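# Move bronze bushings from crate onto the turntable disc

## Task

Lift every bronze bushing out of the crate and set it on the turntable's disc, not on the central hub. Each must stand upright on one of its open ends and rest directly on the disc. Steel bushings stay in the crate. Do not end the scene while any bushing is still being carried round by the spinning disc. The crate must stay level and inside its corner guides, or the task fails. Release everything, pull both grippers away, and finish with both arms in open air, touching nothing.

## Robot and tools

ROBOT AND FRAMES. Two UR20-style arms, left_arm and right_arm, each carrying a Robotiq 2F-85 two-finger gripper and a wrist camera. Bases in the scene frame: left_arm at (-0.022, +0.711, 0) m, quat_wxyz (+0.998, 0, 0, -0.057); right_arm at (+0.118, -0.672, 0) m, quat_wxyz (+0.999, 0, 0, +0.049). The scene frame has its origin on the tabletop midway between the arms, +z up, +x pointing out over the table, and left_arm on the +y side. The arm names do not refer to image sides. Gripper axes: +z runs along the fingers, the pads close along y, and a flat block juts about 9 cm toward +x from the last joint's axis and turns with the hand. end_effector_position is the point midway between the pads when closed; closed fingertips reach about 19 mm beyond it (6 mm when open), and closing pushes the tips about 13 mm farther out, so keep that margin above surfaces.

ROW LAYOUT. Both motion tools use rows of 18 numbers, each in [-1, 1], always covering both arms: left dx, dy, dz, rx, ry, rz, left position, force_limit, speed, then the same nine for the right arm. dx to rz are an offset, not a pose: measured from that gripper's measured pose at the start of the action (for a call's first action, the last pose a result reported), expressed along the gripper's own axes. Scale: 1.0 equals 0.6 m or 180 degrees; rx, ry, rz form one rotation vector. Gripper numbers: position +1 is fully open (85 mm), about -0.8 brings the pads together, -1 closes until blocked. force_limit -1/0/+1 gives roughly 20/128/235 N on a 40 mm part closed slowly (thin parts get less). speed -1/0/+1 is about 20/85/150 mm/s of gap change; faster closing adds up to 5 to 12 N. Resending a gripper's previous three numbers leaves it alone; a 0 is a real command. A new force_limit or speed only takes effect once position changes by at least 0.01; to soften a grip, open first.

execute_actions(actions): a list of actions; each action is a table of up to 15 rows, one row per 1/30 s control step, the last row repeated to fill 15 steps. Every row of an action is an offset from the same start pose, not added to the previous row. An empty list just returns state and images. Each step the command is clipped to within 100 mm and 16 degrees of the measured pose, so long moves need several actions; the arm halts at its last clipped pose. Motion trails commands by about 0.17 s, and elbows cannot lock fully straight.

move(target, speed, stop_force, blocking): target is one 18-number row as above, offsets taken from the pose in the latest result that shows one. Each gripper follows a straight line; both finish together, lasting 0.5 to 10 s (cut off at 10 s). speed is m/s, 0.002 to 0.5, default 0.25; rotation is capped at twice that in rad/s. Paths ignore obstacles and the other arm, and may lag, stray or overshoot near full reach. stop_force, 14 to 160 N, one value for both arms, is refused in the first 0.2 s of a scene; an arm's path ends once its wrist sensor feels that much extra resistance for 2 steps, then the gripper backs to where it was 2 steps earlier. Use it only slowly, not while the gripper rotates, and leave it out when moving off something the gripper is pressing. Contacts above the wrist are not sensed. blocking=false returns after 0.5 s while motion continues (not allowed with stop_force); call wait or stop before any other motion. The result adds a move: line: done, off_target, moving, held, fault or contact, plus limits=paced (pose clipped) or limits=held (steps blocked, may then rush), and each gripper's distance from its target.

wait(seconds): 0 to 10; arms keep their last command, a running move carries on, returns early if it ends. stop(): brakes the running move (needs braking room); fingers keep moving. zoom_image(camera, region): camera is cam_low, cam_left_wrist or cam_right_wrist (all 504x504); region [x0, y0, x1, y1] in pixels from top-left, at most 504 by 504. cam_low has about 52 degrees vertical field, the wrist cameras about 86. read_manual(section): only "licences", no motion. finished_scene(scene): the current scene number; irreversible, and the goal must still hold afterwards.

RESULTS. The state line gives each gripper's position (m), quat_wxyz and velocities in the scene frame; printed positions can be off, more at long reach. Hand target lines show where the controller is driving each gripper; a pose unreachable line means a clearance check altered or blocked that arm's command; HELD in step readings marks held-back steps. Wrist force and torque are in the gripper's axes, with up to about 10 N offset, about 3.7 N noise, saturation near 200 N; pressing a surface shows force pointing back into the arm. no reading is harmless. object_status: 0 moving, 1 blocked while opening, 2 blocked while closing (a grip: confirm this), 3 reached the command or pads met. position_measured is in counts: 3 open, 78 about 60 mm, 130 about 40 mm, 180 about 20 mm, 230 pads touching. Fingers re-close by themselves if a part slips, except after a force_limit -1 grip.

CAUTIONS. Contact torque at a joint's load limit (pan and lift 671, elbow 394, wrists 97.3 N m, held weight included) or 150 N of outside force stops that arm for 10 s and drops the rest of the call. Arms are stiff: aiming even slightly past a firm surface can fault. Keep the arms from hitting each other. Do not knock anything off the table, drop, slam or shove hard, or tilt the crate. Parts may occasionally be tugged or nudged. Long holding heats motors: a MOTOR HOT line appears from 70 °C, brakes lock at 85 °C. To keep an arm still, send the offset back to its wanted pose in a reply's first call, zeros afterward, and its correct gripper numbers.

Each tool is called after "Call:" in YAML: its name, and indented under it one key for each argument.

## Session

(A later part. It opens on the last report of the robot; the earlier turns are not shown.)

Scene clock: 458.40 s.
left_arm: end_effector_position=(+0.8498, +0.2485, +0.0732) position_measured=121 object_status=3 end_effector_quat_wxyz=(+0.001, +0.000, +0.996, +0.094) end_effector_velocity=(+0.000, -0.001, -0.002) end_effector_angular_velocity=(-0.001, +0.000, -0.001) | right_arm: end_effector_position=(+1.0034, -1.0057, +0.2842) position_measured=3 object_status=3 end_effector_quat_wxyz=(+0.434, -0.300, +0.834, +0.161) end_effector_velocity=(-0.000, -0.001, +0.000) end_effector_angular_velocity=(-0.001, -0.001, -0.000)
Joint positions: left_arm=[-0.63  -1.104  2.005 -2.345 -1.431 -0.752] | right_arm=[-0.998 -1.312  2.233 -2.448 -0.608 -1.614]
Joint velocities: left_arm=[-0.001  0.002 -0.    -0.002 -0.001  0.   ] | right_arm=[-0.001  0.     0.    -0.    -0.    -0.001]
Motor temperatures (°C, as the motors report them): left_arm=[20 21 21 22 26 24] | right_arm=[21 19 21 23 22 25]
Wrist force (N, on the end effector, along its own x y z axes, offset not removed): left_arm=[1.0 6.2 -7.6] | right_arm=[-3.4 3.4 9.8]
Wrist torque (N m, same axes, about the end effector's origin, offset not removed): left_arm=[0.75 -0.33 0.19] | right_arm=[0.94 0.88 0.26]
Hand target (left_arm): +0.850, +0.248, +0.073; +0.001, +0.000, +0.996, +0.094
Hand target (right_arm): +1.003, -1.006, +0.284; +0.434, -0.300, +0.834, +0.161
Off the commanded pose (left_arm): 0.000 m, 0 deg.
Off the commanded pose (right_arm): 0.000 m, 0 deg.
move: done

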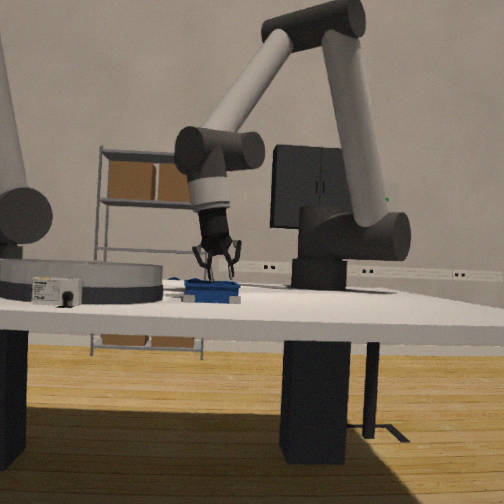

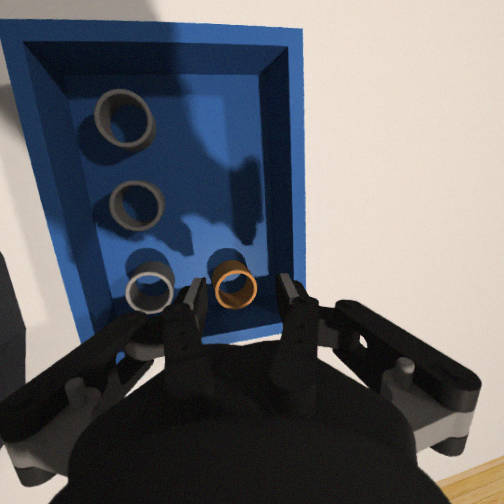

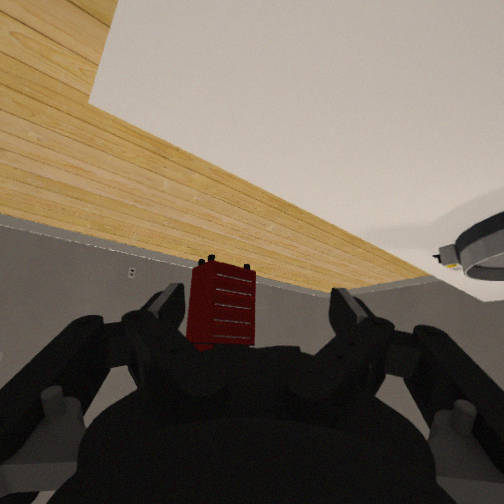

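Call:
move:
  target: [-0.007,0,0,0,0,0,0.07,-0.6,-0.7,0,0,0,0,0,0,1,0,0]
  speed: 0.02

Call:
move:
  target: [0,-0.0135,0.0725,0,0,0,0.07,-0.6,-0.7,0,0,0,0,0,0,1,0,0]
  speed: 0.012
  stop_force: 14

Scene clock: 468.53 s.
left_arm: end_effector_position=(+0.8539, +0.2484, +0.0732) position_measured=121 object_status=3 end_effector_quat_wxyz=(+0.001, +0.000, +0.996, +0.094) end_effector_velocity=(+0.002, +0.001, -0.000) end_effector_angular_velocity=(+0.001, +0.000, +0.001) | right_arm: end_effector_position=(+1.0034, -1.0057, +0.2842) position_measured=3 object_status=3 end_effector_quat_wxyz=(+0.434, -0.300, +0.834, +0.161) end_effector_velocity=(+0.001, +0.001, +0.000) end_effector_angular_velocity=(-0.002, -0.001, +0.002)
Joint positions: left_arm=[-0.627 -1.101  2.    -2.344 -1.431 -0.749] | right_arm=[-0.998 -1.312  2.233 -2.448 -0.608 -1.614]
Joint velocities: left_arm=[ 0.002  0.001 -0.001  0.001  0.001  0.001] | right_arm=[ 0.001 -0.     0.    -0.001  0.    -0.001]
Motor temperatures (°C, as the motors report them): left_arm=[20 21 21 22 26 24] | right_arm=[21 19 21 23 22 25]
Wrist force (N, on the end effector, along its own x y z axes, offset not removed): left_arm=[-2.5 6.4 -3.9] | right_arm=[-4.5 3.0 6.2]
Wrist torque (N m, same axes, about the end effector's origin, offset not removed): left_arm=[0.88 0.42 0.12] | right_arm=[0.79 1.02 0.33]
Hand target (left_arm): +0.854, +0.248, +0.073; +0.001, +0.000, +0.996, +0.094
Hand target (right_arm): +1.003, -1.006, +0.284; +0.434, -0.300, +0.834, +0.161
Off the commanded pose (left_arm): 0.000 m, 0 deg.
Off the commanded pose (right_arm): 0.000 m, 0 deg.
move: done

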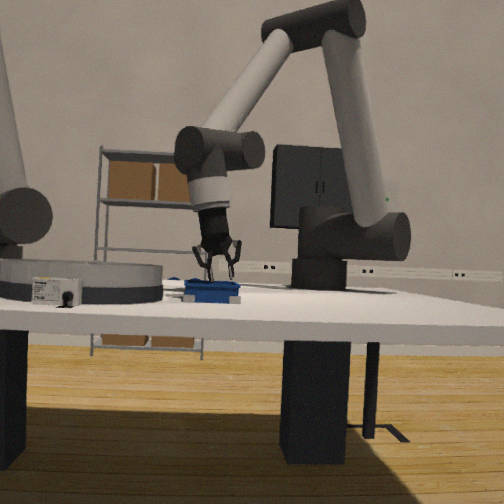

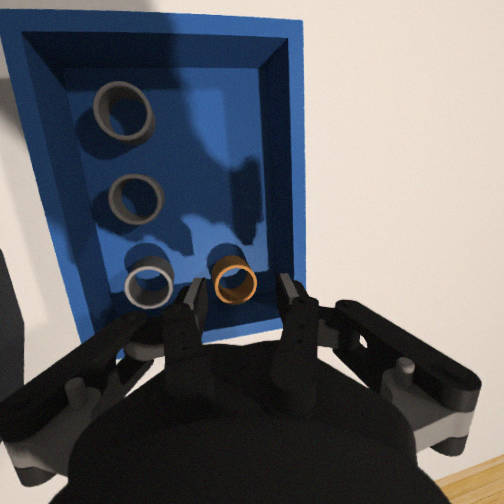

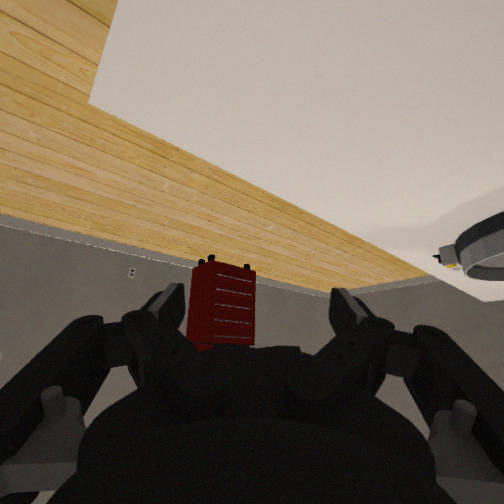

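Scene clock: 472.43 s.
left_arm: end_effector_position=(+0.8540, +0.2486, +0.0292) position_measured=121 object_status=3 end_effector_quat_wxyz=(+0.001, +0.000, +0.996, +0.094) end_effector_velocity=(+0.001, -0.001, -0.001) end_effector_angular_velocity=(+0.000, -0.002, -0.001) | right_arm: end_effector_position=(+1.0034, -1.0057, +0.2842) position_measured=3 object_status=3 end_effector_quat_wxyz=(+0.434, -0.300, +0.834, +0.161) end_effector_velocity=(+0.000, +0.000, +0.000) end_effector_angular_velocity=(+0.000, +0.000, +0.000)
Joint positions: left_arm=[-0.627 -1.056  2.014 -2.402 -1.431 -0.749] | right_arm=[-0.998 -1.312  2.233 -2.448 -0.608 -1.614]
Joint velocities: left_arm=[-0.001  0.002 -0.001 -0.003  0.002  0.   ] | right_arm=[ 0. -0. -0.  0.  0.  0.]
Motor temperatures (°C, as the motors report them): left_arm=[20 21 21 22 26 24] | right_arm=[21 19 21 23 22 25]
Wrist force (N, on the end effector, along its own x y z axes, offset not removed): left_arm=[-1.7 1.6 -5.7] | right_arm=[-6.5 2.1 7.1]
Wrist torque (N m, same axes, about the end effector's origin, offset not removed): left_arm=[-0.04 0.32 0.11] | right_arm=[0.74 1.58 0.36]
Hand target (left_arm): +0.854, +0.249, +0.029; +0.001, +0.000, +0.996, +0.094
Hand target (right_arm): +1.003, -1.006, +0.284; +0.434, -0.300, +0.834, +0.161
Off the commanded pose (left_arm): 0.000 m, 0 deg.
Off the commanded pose (right_arm): 0.000 m, 0 deg.
move: done

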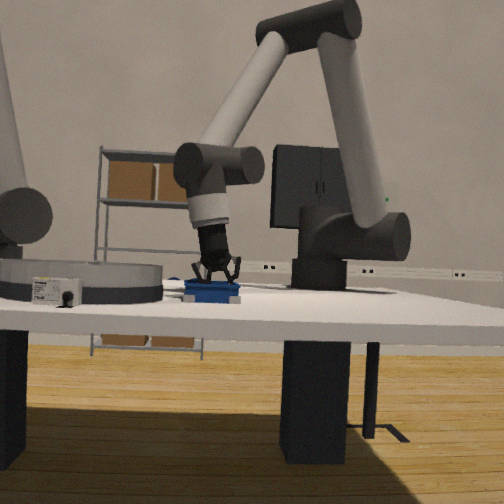

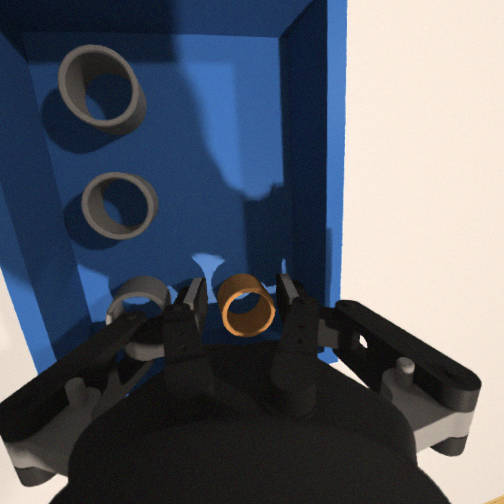

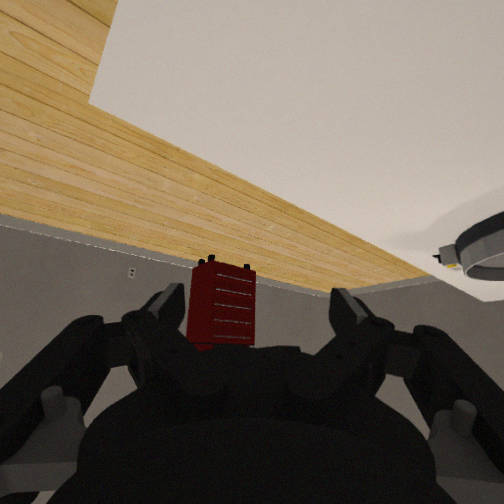

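Call:
execute_actions:
  actions:
    - [[0,0,0,0,0,0,-1,-0.3,-0.8,0,0,0,0,0,0,1,0,0]]
    - [[0,0,0,0,0,0,-1,-0.3,-0.8,0,0,0,0,0,0,1,0,0]]
    - [[0,0,0,0,0,0,-1,-0.3,-0.8,0,0,0,0,0,0,1,0,0]]

Scene clock: 478.40 s.
left_arm: end_effector_position=(+0.8540, +0.2486, +0.0291) position_measured=154 object_status=2 end_effector_quat_wxyz=(+0.001, +0.000, +0.996, +0.094) end_effector_velocity=(-0.001, -0.002, +0.000) end_effector_angular_velocity=(-0.000, -0.000, -0.002) | right_arm: end_effector_position=(+1.0034, -1.0057, +0.2842) position_measured=3 object_status=3 end_effector_quat_wxyz=(+0.434, -0.300, +0.834, +0.161) end_effector_velocity=(+0.000, -0.001, +0.000) end_effector_angular_velocity=(-0.001, -0.001, -0.001)
Joint positions: left_arm=[-0.627 -1.056  2.014 -2.402 -1.431 -0.749] | right_arm=[-0.998 -1.312  2.233 -2.448 -0.608 -1.614]
Joint velocities: left_arm=[-0.002 -0.    -0.     0.    -0.    -0.   ] | right_arm=[-0.    -0.     0.    -0.002  0.     0.001]
Motor temperatures (°C, as the motors report them): left_arm=[20 21 21 22 26 24] | right_arm=[21 19 21 23 22 25]
Wrist force (N, on the end effector, along its own x y z axes, offset not removed): left_arm=[-3.7 10.9 -11.2] | right_arm=[-5.5 2.3 5.3]
Wrist torque (N m, same axes, about the end effector's origin, offset not removed): left_arm=[1.84 0.85 0.02] | right_arm=[0.86 1.27 0.28]
Hand target (left_arm): +0.854, +0.249, +0.029; +0.001, +0.000, +0.996, +0.094
Hand target (right_arm): +1.003, -1.006, +0.284; +0.434, -0.300, +0.834, +0.161
Off the commanded pose (left_arm): 0.000 m, 0 deg.
Off the commanded pose (right_arm): 0.000 m, 0 deg.
Step readings (end_effector_position; steps 1 to 15: 1st action; 16 to 30: 2nd action; 31 to 45: 3rd action):
0: left_arm (+0.8540, +0.2486, +0.0290) | right_arm (+1.0034, -1.0057, +0.2842)
1: left_arm (+0.8540, +0.2486, +0.0290) | right_arm (+1.0034, -1.0057, +0.2842)
2: left_arm (+0.8540, +0.2486, +0.0290) | right_arm (+1.0034, -1.0057, +0.2842)
4: left_arm (+0.8540, +0.2486, +0.0290) | right_arm (+1.0034, -1.0057, +0.2842)
8: left_arm (+0.8540, +0.2486, +0.0290) | right_arm (+1.0034, -1.0057, +0.2842)
15: left_arm (+0.8540, +0.2486, +0.0291) | right_arm (+1.0034, -1.0057, +0.2842)
16: left_arm (+0.8540, +0.2486, +0.0291) | right_arm (+1.0034, -1.0057, +0.2842)
17: left_arm (+0.8540, +0.2486, +0.0291) | right_arm (+1.0034, -1.0057, +0.2842)
19: left_arm (+0.8540, +0.2486, +0.0291) | right_arm (+1.0034, -1.0057, +0.2842)
23: left_arm (+0.8540, +0.2486, +0.0291) | right_arm (+1.0034, -1.0057, +0.2842)
30: left_arm (+0.8540, +0.2486, +0.0291) | right_arm (+1.0034, -1.0057, +0.2842)
31: left_arm (+0.8540, +0.2486, +0.0291) | right_arm (+1.0034, -1.0057, +0.2842)
32: left_arm (+0.8540, +0.2486, +0.0291) | right_arm (+1.0034, -1.0057, +0.2842)
34: left_arm (+0.8540, +0.2486, +0.0291) | right_arm (+1.0034, -1.0057, +0.2842)
38: left_arm (+0.8540, +0.2486, +0.0291) | right_arm (+1.0034, -1.0057, +0.2842)
45: end_effector_position above

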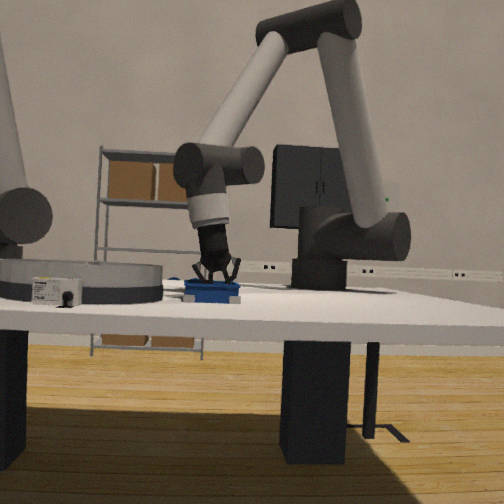

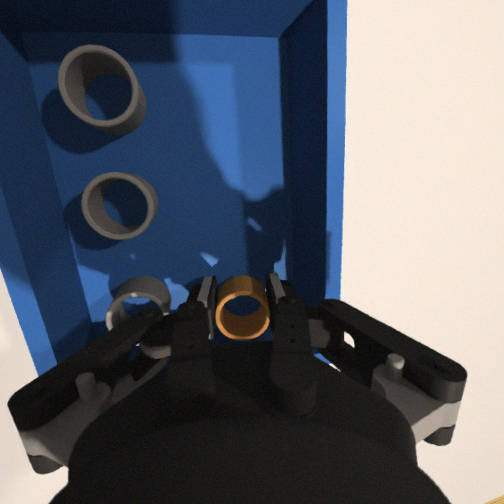

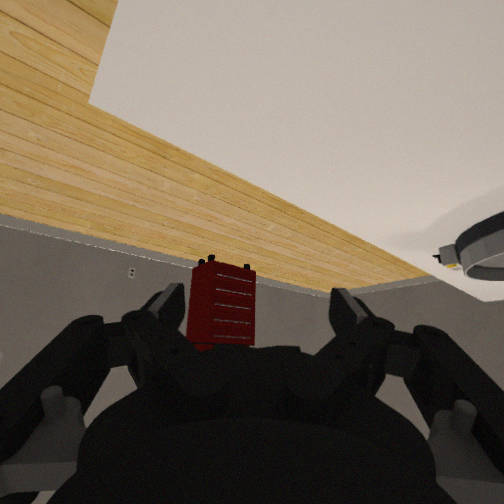

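Call:
move:
  target: [0,0.0214,-0.1148,0,0,0,-1,-0.3,-0.8,0,0,0,0,0,0,1,0,0]
  speed: 0.05

Call:
move:
  target: [0.06,-0.725,-0.28,0.06,0,0,-1,-0.3,-0.8,0,0,0,0,0,0,1,0,0]
  speed: 0.25

Call:
move:
  target: [0,0,0.14,0,0,0,-1,-0.3,-0.8,0,0,0,0,0,0,1,0,0]
  speed: 0.12

Scene clock: 488.50 s.
left_arm: end_effector_position=(+0.8538, +0.2484, +0.0990) position_measured=154 object_status=2 end_effector_quat_wxyz=(+0.001, +0.000, +0.996, +0.094) end_effector_velocity=(-0.001, -0.002, +0.001) end_effector_angular_velocity=(+0.000, +0.001, -0.002) | right_arm: end_effector_position=(+1.0034, -1.0057, +0.2842) position_measured=3 object_status=3 end_effector_quat_wxyz=(+0.434, -0.300, +0.834, +0.161) end_effector_velocity=(-0.000, -0.001, +0.000) end_effector_angular_velocity=(-0.000, -0.000, -0.001)
Joint positions: left_arm=[-0.627 -1.126  1.991 -2.309 -1.431 -0.75 ] | right_arm=[-0.998 -1.312  2.233 -2.448 -0.608 -1.614]
Joint velocities: left_arm=[-0.002 -0.001 -0.001  0.002 -0.     0.   ] | right_arm=[-0.001 -0.     0.    -0.001  0.     0.   ]
Motor temperatures (°C, as the motors report them): left_arm=[20 21 21 22 26 24] | right_arm=[21 19 21 23 22 25]
Wrist force (N, on the end effector, along its own x y z axes, offset not removed): left_arm=[-0.6 8.7 -6.2] | right_arm=[-4.1 3.8 6.3]
Wrist torque (N m, same axes, about the end effector's origin, offset not removed): left_arm=[1.21 -0.04 0.10] | right_arm=[1.17 1.03 0.15]
Hand target (left_arm): +0.854, +0.248, +0.099; +0.001, +0.000, +0.996, +0.094
Hand target (right_arm): +1.003, -1.006, +0.284; +0.434, -0.300, +0.834, +0.161
Off the commanded pose (left_arm): 0.000 m, 0 deg.
Off the commanded pose (right_arm): 0.000 m, 0 deg.
move: done

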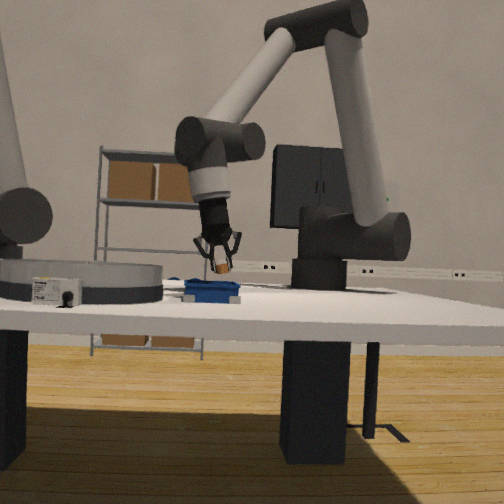

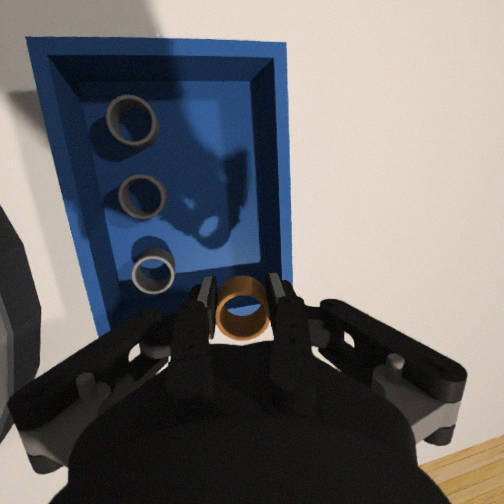

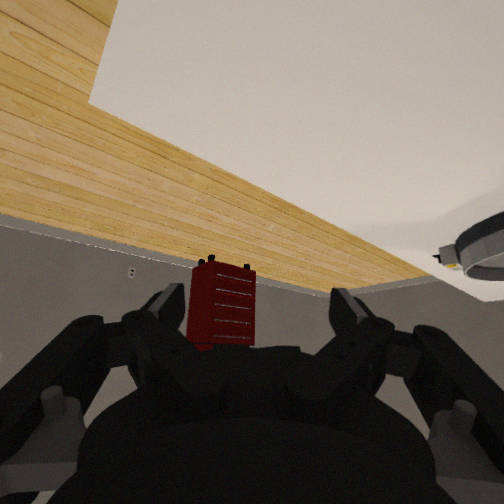

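Scene clock: 490.93 s.
left_arm: end_effector_position=(+0.8179, -0.2099, +0.1828) position_measured=154 object_status=2 end_effector_quat_wxyz=(+0.001, +0.000, +1.000, +0.000) end_effector_velocity=(-0.000, -0.004, +0.000) end_effector_angular_velocity=(-0.001, -0.000, -0.001) | right_arm: end_effector_position=(+1.0034, -1.0057, +0.2842) position_measured=3 object_status=3 end_effector_quat_wxyz=(+0.434, -0.300, +0.834, +0.161) end_effector_velocity=(-0.000, +0.000, -0.000) end_effector_angular_velocity=(+0.001, +0.001, -0.001)
Joint positions: left_arm=[-0.881 -0.984  1.604 -2.193 -1.568 -0.994] | right_arm=[-0.998 -1.312  2.233 -2.448 -0.608 -1.614]
Joint velocities: left_arm=[-0.002  0.002 -0.004  0.001 -0.    -0.001] | right_arm=[ 0.    -0.     0.     0.001 -0.     0.001]
Motor temperatures (°C, as the motors report them): left_arm=[20 21 21 22 26 24] | right_arm=[21 19 21 23 22 25]
Wrist force (N, on the end effector, along its own x y z axes, offset not removed): left_arm=[3.5 4.2 -4.5] | right_arm=[-7.0 3.1 4.8]
Wrist torque (N m, same axes, about the end effector's origin, offset not removed): left_arm=[0.39 -0.73 0.22] | right_arm=[1.00 1.49 0.17]
Hand target (left_arm): +0.818, -0.210, +0.183; +0.001, +0.000, +1.000, +0.000
Hand target (right_arm): +1.003, -1.006, +0.284; +0.434, -0.300, +0.834, +0.161
Off the commanded pose (left_arm): 0.001 m, 0 deg.
Off the commanded pose (right_arm): 0.000 m, 0 deg.
move: done

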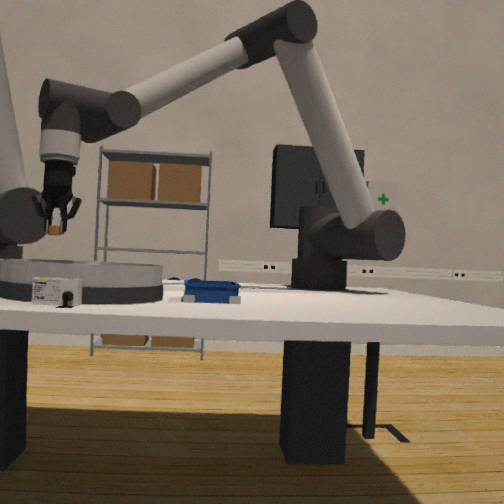

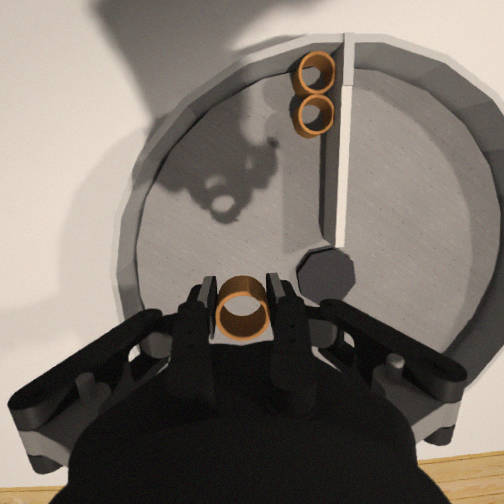

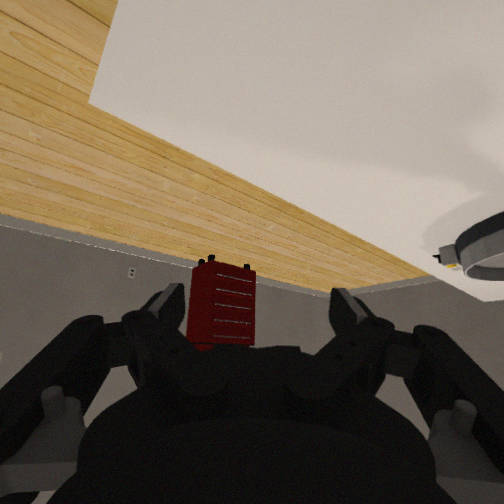

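Scene clock: 492.10 s.
left_arm: end_effector_position=(+0.8182, -0.2100, +0.0990) position_measured=154 object_status=2 end_effector_quat_wxyz=(+0.001, +0.000, +1.000, +0.000) end_effector_velocity=(-0.001, +0.000, -0.000) end_effector_angular_velocity=(-0.001, -0.001, -0.001) | right_arm: end_effector_position=(+1.0034, -1.0057, +0.2842) position_measured=3 object_status=3 end_effector_quat_wxyz=(+0.434, -0.300, +0.834, +0.161) end_effector_velocity=(-0.000, +0.000, -0.000) end_effector_angular_velocity=(+0.001, +0.001, +0.000)
Joint positions: left_arm=[-0.881 -0.923  1.638 -2.286 -1.568 -0.994] | right_arm=[-0.998 -1.312  2.233 -2.448 -0.608 -1.614]
Joint velocities: left_arm=[-0.001 -0.     0.002 -0.002  0.     0.   ] | right_arm=[ 0.     0.    -0.     0.001 -0.    -0.   ]
Motor temperatures (°C, as the motors report them): left_arm=[20 21 21 22 26 24] | right_arm=[21 19 21 23 22 25]
Wrist force (N, on the end effector, along its own x y z axes, offset not removed): left_arm=[0.0 2.7 -12.0] | right_arm=[-4.2 -0.9 5.2]
Wrist torque (N m, same axes, about the end effector's origin, offset not removed): left_arm=[0.13 -0.18 0.15] | right_arm=[0.13 0.99 0.13]
Hand target (left_arm): +0.818, -0.210, +0.099; +0.001, +0.000, +1.000, +0.000
Hand target (right_arm): +1.003, -1.006, +0.284; +0.434, -0.300, +0.834, +0.161
Off the commanded pose (left_arm): 0.000 m, 0 deg.
Off the commanded pose (right_arm): 0.000 m, 0 deg.
move: done

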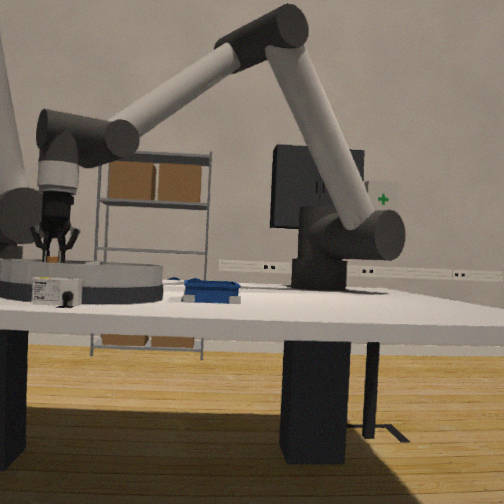

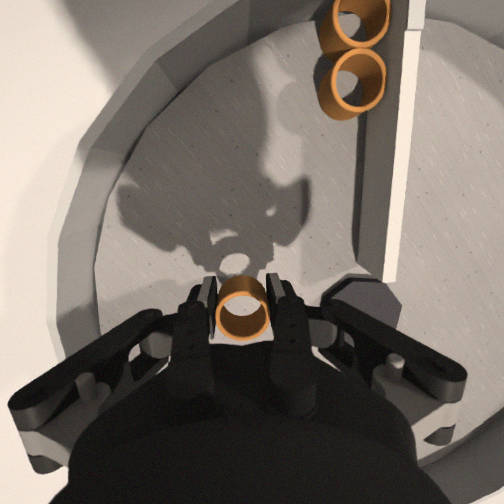

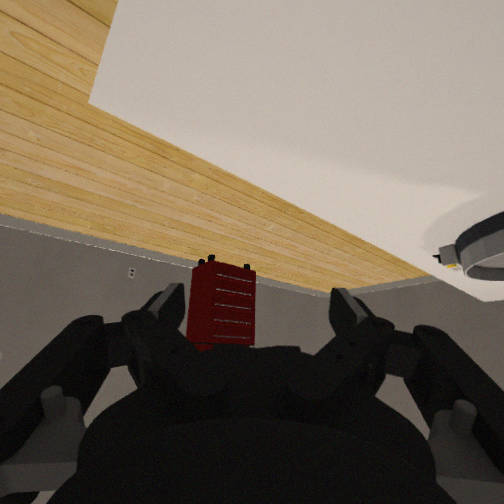

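Call:
move:
  target: [0,0,0.028,0,0,0,-1,-0.3,-0.8,0,0,0,0,0,0,1,0,0]
  speed: 0.015
  stop_force: 14

Call:
execute_actions:
  actions:
    - [[0,0,0,0,0,0,0.1,-0.6,0,0,0,0,0,0,0,1,0,0]]

Call:
move:
  target: [0,0,-0.22,0,0,0,0.1,-0.6,0,0,0,0,0,0,0,1,0,0]
  speed: 0.12

Call:
wait:
  seconds: 10

Call:
wait:
  seconds: 6

Scene clock: 504.67 s.
left_arm: end_effector_position=(+0.8183, -0.2100, +0.0824) position_measured=154 object_status=2 end_effector_quat_wxyz=(+0.001, +0.000, +1.000, +0.000) end_effector_velocity=(-0.001, -0.001, -0.001) end_effector_angular_velocity=(-0.001, +0.001, -0.001) | right_arm: end_effector_position=(+1.0034, -1.0057, +0.2842) position_measured=3 object_status=3 end_effector_quat_wxyz=(+0.434, -0.300, +0.834, +0.161) end_effector_velocity=(-0.000, -0.001, +0.000) end_effector_angular_velocity=(-0.000, -0.000, -0.000)
Joint positions: left_arm=[-0.881 -0.91   1.643 -2.305 -1.568 -0.994] | right_arm=[-0.998 -1.312  2.233 -2.448 -0.608 -1.614]
Joint velocities: left_arm=[-0.001  0.001  0.    -0.002 -0.001 -0.   ] | right_arm=[-0.001 -0.     0.     0.001  0.    -0.001]
Motor temperatures (°C, as the motors report them): left_arm=[20 21 21 22 26 24] | right_arm=[21 19 21 23 22 25]
Wrist force (N, on the end effector, along its own x y z axes, offset not removed): left_arm=[-3.6 6.1 -7.4] | right_arm=[-2.2 4.6 6.5]
Wrist torque (N m, same axes, about the end effector's origin, offset not removed): left_arm=[0.84 0.58 0.06] | right_arm=[1.38 0.61 0.20]
Hand target (left_arm): +0.818, -0.210, +0.082; +0.001, +0.000, +1.000, +0.000
Hand target (right_arm): +1.003, -1.006, +0.284; +0.434, -0.300, +0.834, +0.161
Off the commanded pose (left_arm): 0.000 m, 0 deg.
Off the commanded pose (right_arm): 0.000 m, 0 deg.
move: done

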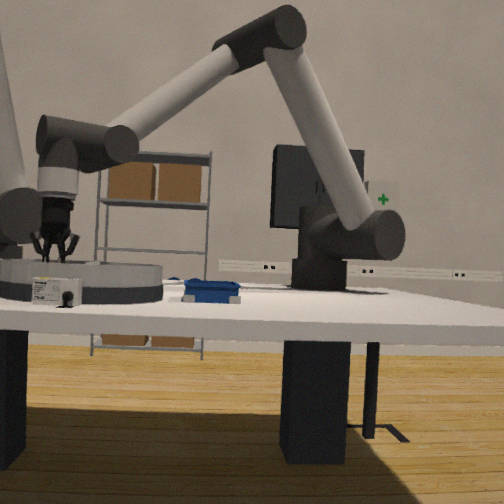

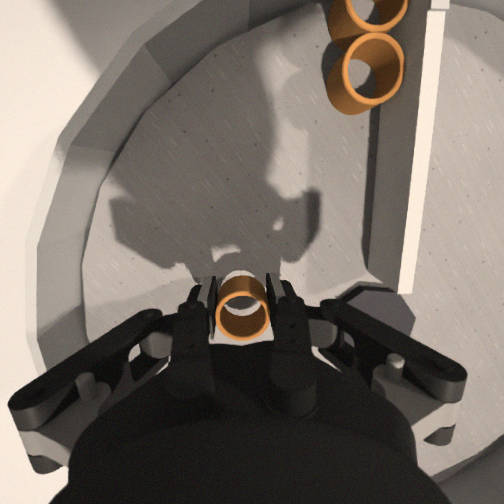

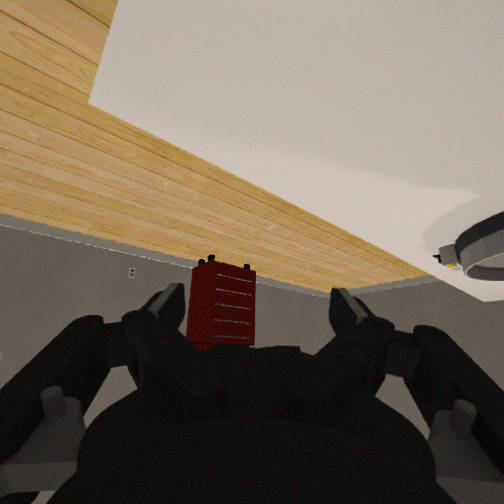

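Scene clock: 505.17 s.
left_arm: end_effector_position=(+0.8183, -0.2100, +0.0823) position_measured=117 object_status=0 end_effector_quat_wxyz=(+0.001, +0.000, +1.000, +0.000) end_effector_velocity=(-0.001, -0.000, +0.002) end_effector_angular_velocity=(-0.002, +0.000, -0.000) | right_arm: end_effector_position=(+1.0034, -1.0057, +0.2842) position_measured=3 object_status=3 end_effector_quat_wxyz=(+0.434, -0.300, +0.834, +0.161) end_effector_velocity=(-0.000, -0.001, +0.000) end_effector_angular_velocity=(+0.001, +0.000, -0.002)
Joint positions: left_arm=[-0.881 -0.91   1.643 -2.305 -1.568 -0.994] | right_arm=[-0.998 -1.312  2.233 -2.448 -0.608 -1.614]
Joint velocities: left_arm=[-0.    -0.002  0.     0.    -0.001  0.   ] | right_arm=[-0.001 -0.    -0.     0.     0.     0.001]
Motor temperatures (°C, as the motors report them): left_arm=[20 21 21 22 26 24] | right_arm=[21 19 21 23 22 25]
Wrist force (N, on the end effector, along its own x y z axes, offset not removed): left_arm=[0.8 9.4 -3.6] | right_arm=[-5.8 2.4 6.4]
Wrist torque (N m, same axes, about the end effector's origin, offset not removed): left_arm=[1.48 -0.27 0.20] | right_arm=[0.87 1.32 0.15]
Hand target (left_arm): +0.818, -0.210, +0.082; +0.001, +0.000, +1.000, +0.000
Hand target (right_arm): +1.003, -1.006, +0.284; +0.434, -0.300, +0.834, +0.161
Off the commanded pose (left_arm): 0.000 m, 0 deg.
Off the commanded pose (right_arm): 0.000 m, 0 deg.
Step readings (end_effector_position):
0: left_arm (+0.8183, -0.2100, +0.0824) | right_arm (+1.0034, -1.0057, +0.2842)
1: left_arm (+0.8183, -0.2100, +0.0823) | right_arm (+1.0034, -1.0057, +0.2842)
2: left_arm (+0.8183, -0.2100, +0.0823) | right_arm (+1.0034, -1.0057, +0.2842)
4: left_arm (+0.8183, -0.2100, +0.0823) | right_arm (+1.0034, -1.0057, +0.2842)
8: left_arm (+0.8183, -0.2100, +0.0823) | right_arm (+1.0034, -1.0057, +0.2842)
15: end_effector_position above

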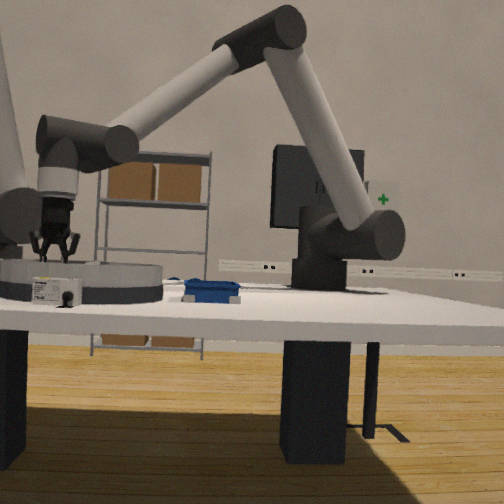

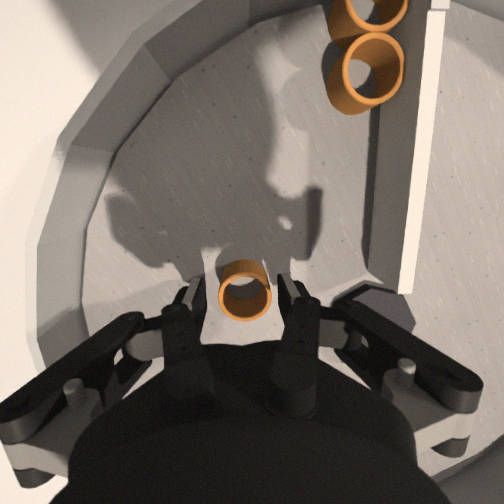

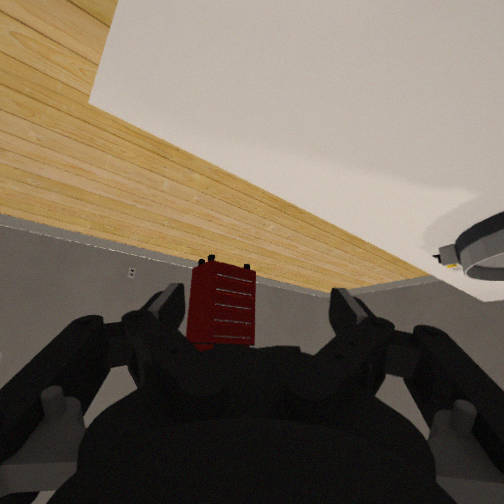

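Scene clock: 506.73 s.
left_arm: end_effector_position=(+0.8178, -0.2099, +0.2141) position_measured=117 object_status=3 end_effector_quat_wxyz=(+0.001, +0.000, +1.000, +0.000) end_effector_velocity=(-0.000, +0.000, +0.001) end_effector_angular_velocity=(-0.000, +0.002, +0.000) | right_arm: end_effector_position=(+1.0034, -1.0057, +0.2842) position_measured=3 object_status=3 end_effector_quat_wxyz=(+0.434, -0.300, +0.834, +0.161) end_effector_velocity=(-0.000, -0.002, +0.000) end_effector_angular_velocity=(-0.000, -0.000, -0.002)
Joint positions: left_arm=[-0.881 -1.004  1.589 -2.157 -1.568 -0.994] | right_arm=[-0.998 -1.312  2.233 -2.448 -0.608 -1.614]
Joint velocities: left_arm=[ 0.    -0.001 -0.001  0.002 -0.001 -0.   ] | right_arm=[-0.002  0.    -0.    -0.001  0.     0.001]
Motor temperatures (°C, as the motors report them): left_arm=[20 21 21 22 26 24] | right_arm=[21 19 21 23 22 25]
Wrist force (N, on the end effector, along its own x y z axes, offset not removed): left_arm=[1.9 6.6 -6.0] | right_arm=[-2.2 2.2 6.5]
Wrist torque (N m, same axes, about the end effector's origin, offset not removed): left_arm=[0.87 -0.47 0.20] | right_arm=[0.75 0.64 0.32]
Hand target (left_arm): +0.818, -0.210, +0.214; +0.001, +0.000, +1.000, +0.000
Hand target (right_arm): +1.003, -1.006, +0.284; +0.434, -0.300, +0.834, +0.161
Off the commanded pose (left_arm): 0.000 m, 0 deg.
Off the commanded pose (right_arm): 0.000 m, 0 deg.
move: done

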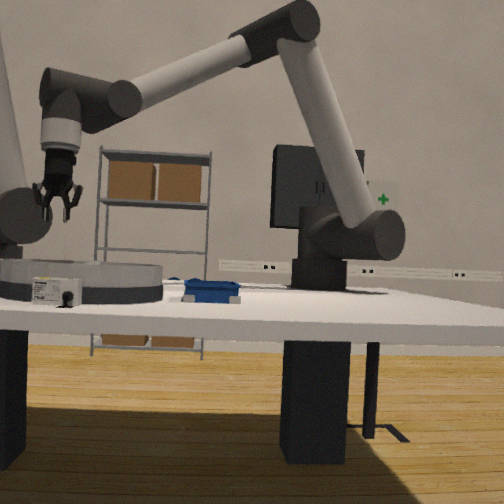

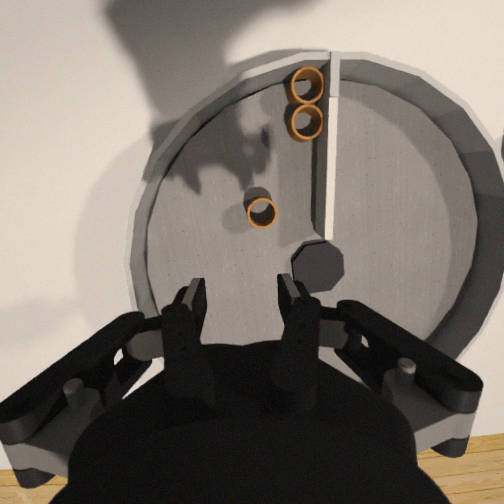

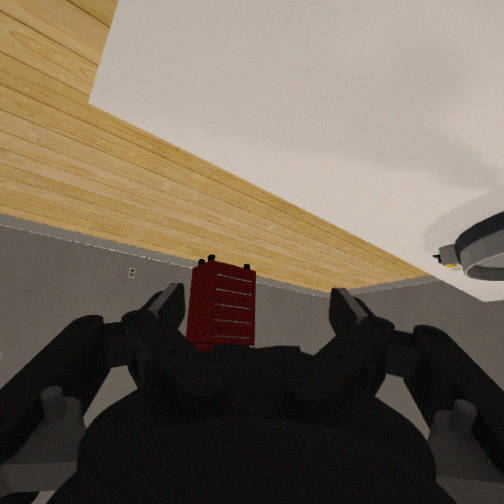

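Scene clock: 516.73 s.
left_arm: end_effector_position=(+0.8178, -0.2099, +0.2142) position_measured=117 object_status=3 end_effector_quat_wxyz=(+0.001, +0.000, +1.000, +0.000) end_effector_velocity=(-0.002, -0.001, -0.000) end_effector_angular_velocity=(+0.001, -0.001, -0.002) | right_arm: end_effector_position=(+1.0034, -1.0057, +0.2842) position_measured=3 object_status=3 end_effector_quat_wxyz=(+0.434, -0.300, +0.834, +0.161) end_effector_velocity=(+0.000, +0.001, -0.000) end_effector_angular_velocity=(+0.001, +0.000, +0.001)
Joint positions: left_arm=[-0.881 -1.004  1.589 -2.157 -1.568 -0.994] | right_arm=[-0.998 -1.312  2.233 -2.448 -0.608 -1.614]
Joint velocities: left_arm=[-0.002 -0.     0.     0.     0.001 -0.   ] | right_arm=[ 0.001 -0.    -0.     0.002  0.    -0.001]
Motor temperatures (°C, as the motors report them): left_arm=[20 21 21 22 26 24] | right_arm=[21 19 21 23 22 25]
Wrist force (N, on the end effector, along its own x y z axes, offset not removed): left_arm=[1.6 4.7 -5.7] | right_arm=[-5.0 0.6 2.9]
Wrist torque (N m, same axes, about the end effector's origin, offset not removed): left_arm=[0.44 -0.53 0.22] | right_arm=[0.58 1.12 0.17]
Hand target (left_arm): +0.818, -0.210, +0.214; +0.001, +0.000, +1.000, +0.000
Hand target (right_arm): +1.003, -1.006, +0.284; +0.434, -0.300, +0.834, +0.161
Off the commanded pose (left_arm): 0.000 m, 0 deg.
Off the commanded pose (right_arm): 0.000 m, 0 deg.
wait: 10.00 s; at rest by 0.17 s

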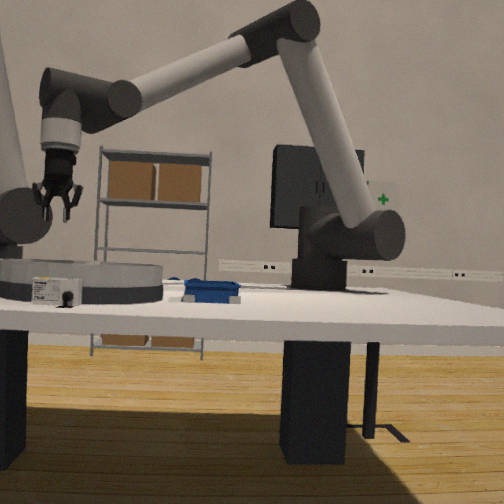

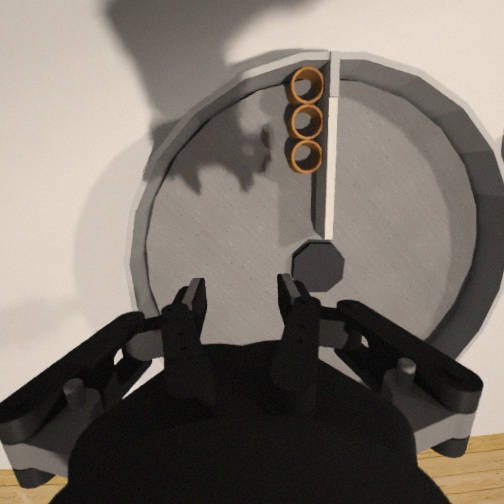

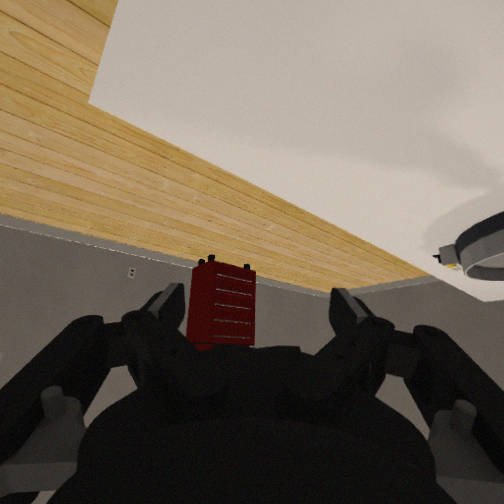

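Scene clock: 522.73 s.
left_arm: end_effector_position=(+0.8178, -0.2099, +0.2142) position_measured=117 object_status=3 end_effector_quat_wxyz=(+0.001, +0.000, +1.000, +0.000) end_effector_velocity=(+0.001, +0.001, +0.000) end_effector_angular_velocity=(-0.000, -0.000, +0.001) | right_arm: end_effector_position=(+1.0034, -1.0057, +0.2842) position_measured=3 object_status=3 end_effector_quat_wxyz=(+0.434, -0.300, +0.834, +0.161) end_effector_velocity=(+0.000, +0.001, -0.000) end_effector_angular_velocity=(+0.001, +0.001, +0.001)
Joint positions: left_arm=[-0.881 -1.004  1.589 -2.157 -1.568 -0.994] | right_arm=[-0.998 -1.312  2.233 -2.448 -0.608 -1.614]
Joint velocities: left_arm=[ 0.001 -0.001  0.     0.     0.    -0.   ] | right_arm=[ 0.001  0.    -0.     0.002  0.    -0.   ]
Motor temperatures (°C, as the motors report them): left_arm=[20 21 21 22 26 24] | right_arm=[21 19 21 23 22 25]
Wrist force (N, on the end effector, along its own x y z axes, offset not removed): left_arm=[0.6 10.0 -7.5] | right_arm=[-1.9 4.5 6.5]
Wrist torque (N m, same axes, about the end effector's origin, offset not removed): left_arm=[1.49 -0.21 0.09] | right_arm=[1.16 0.56 0.21]
Hand target (left_arm): +0.818, -0.210, +0.214; +0.001, +0.000, +1.000, +0.000
Hand target (right_arm): +1.003, -1.006, +0.284; +0.434, -0.300, +0.834, +0.161
Off the commanded pose (left_arm): 0.000 m, 0 deg.
Off the commanded pose (right_arm): 0.000 m, 0 deg.
wait: 6.00 s; at rest by 0.17 s

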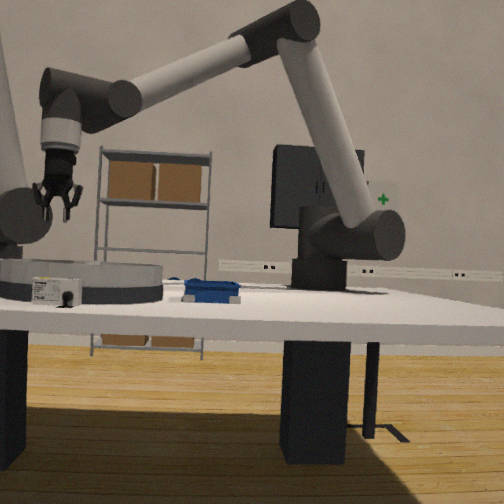

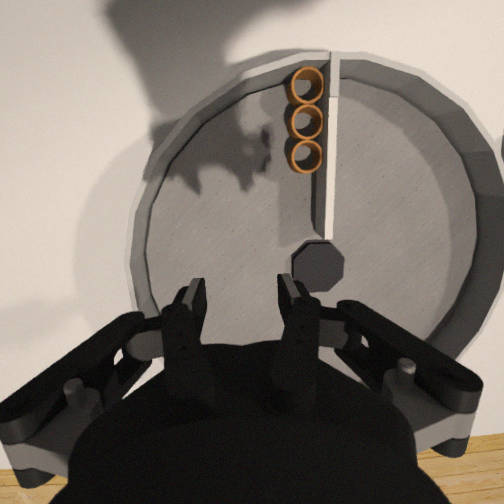

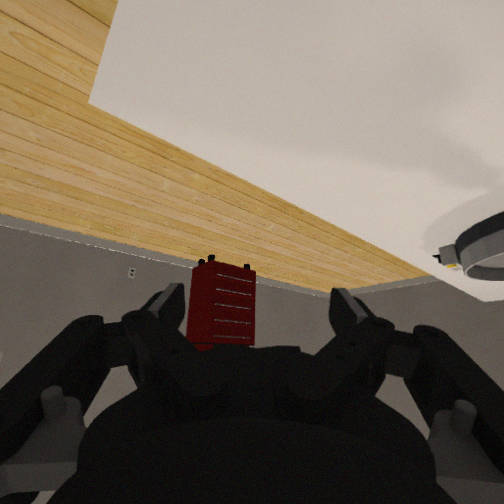

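Call:
zoom_image:
  camera: "cam_low"
  region: [0, 170, 280, 320]

Region (0, 170, 280, 320) of cam_low's 504x504 image, scaled by 1.800, with more detail than that image has; it fills the top 270 rows of this view, and the rest is white.

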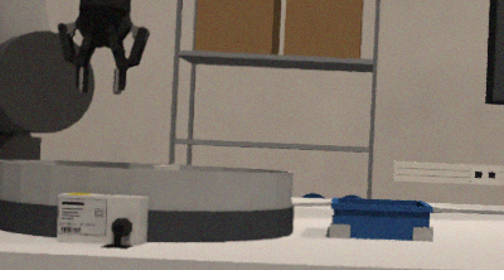

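Call:
finished_scene:
  scene: 2

The scene is finished: the task was done.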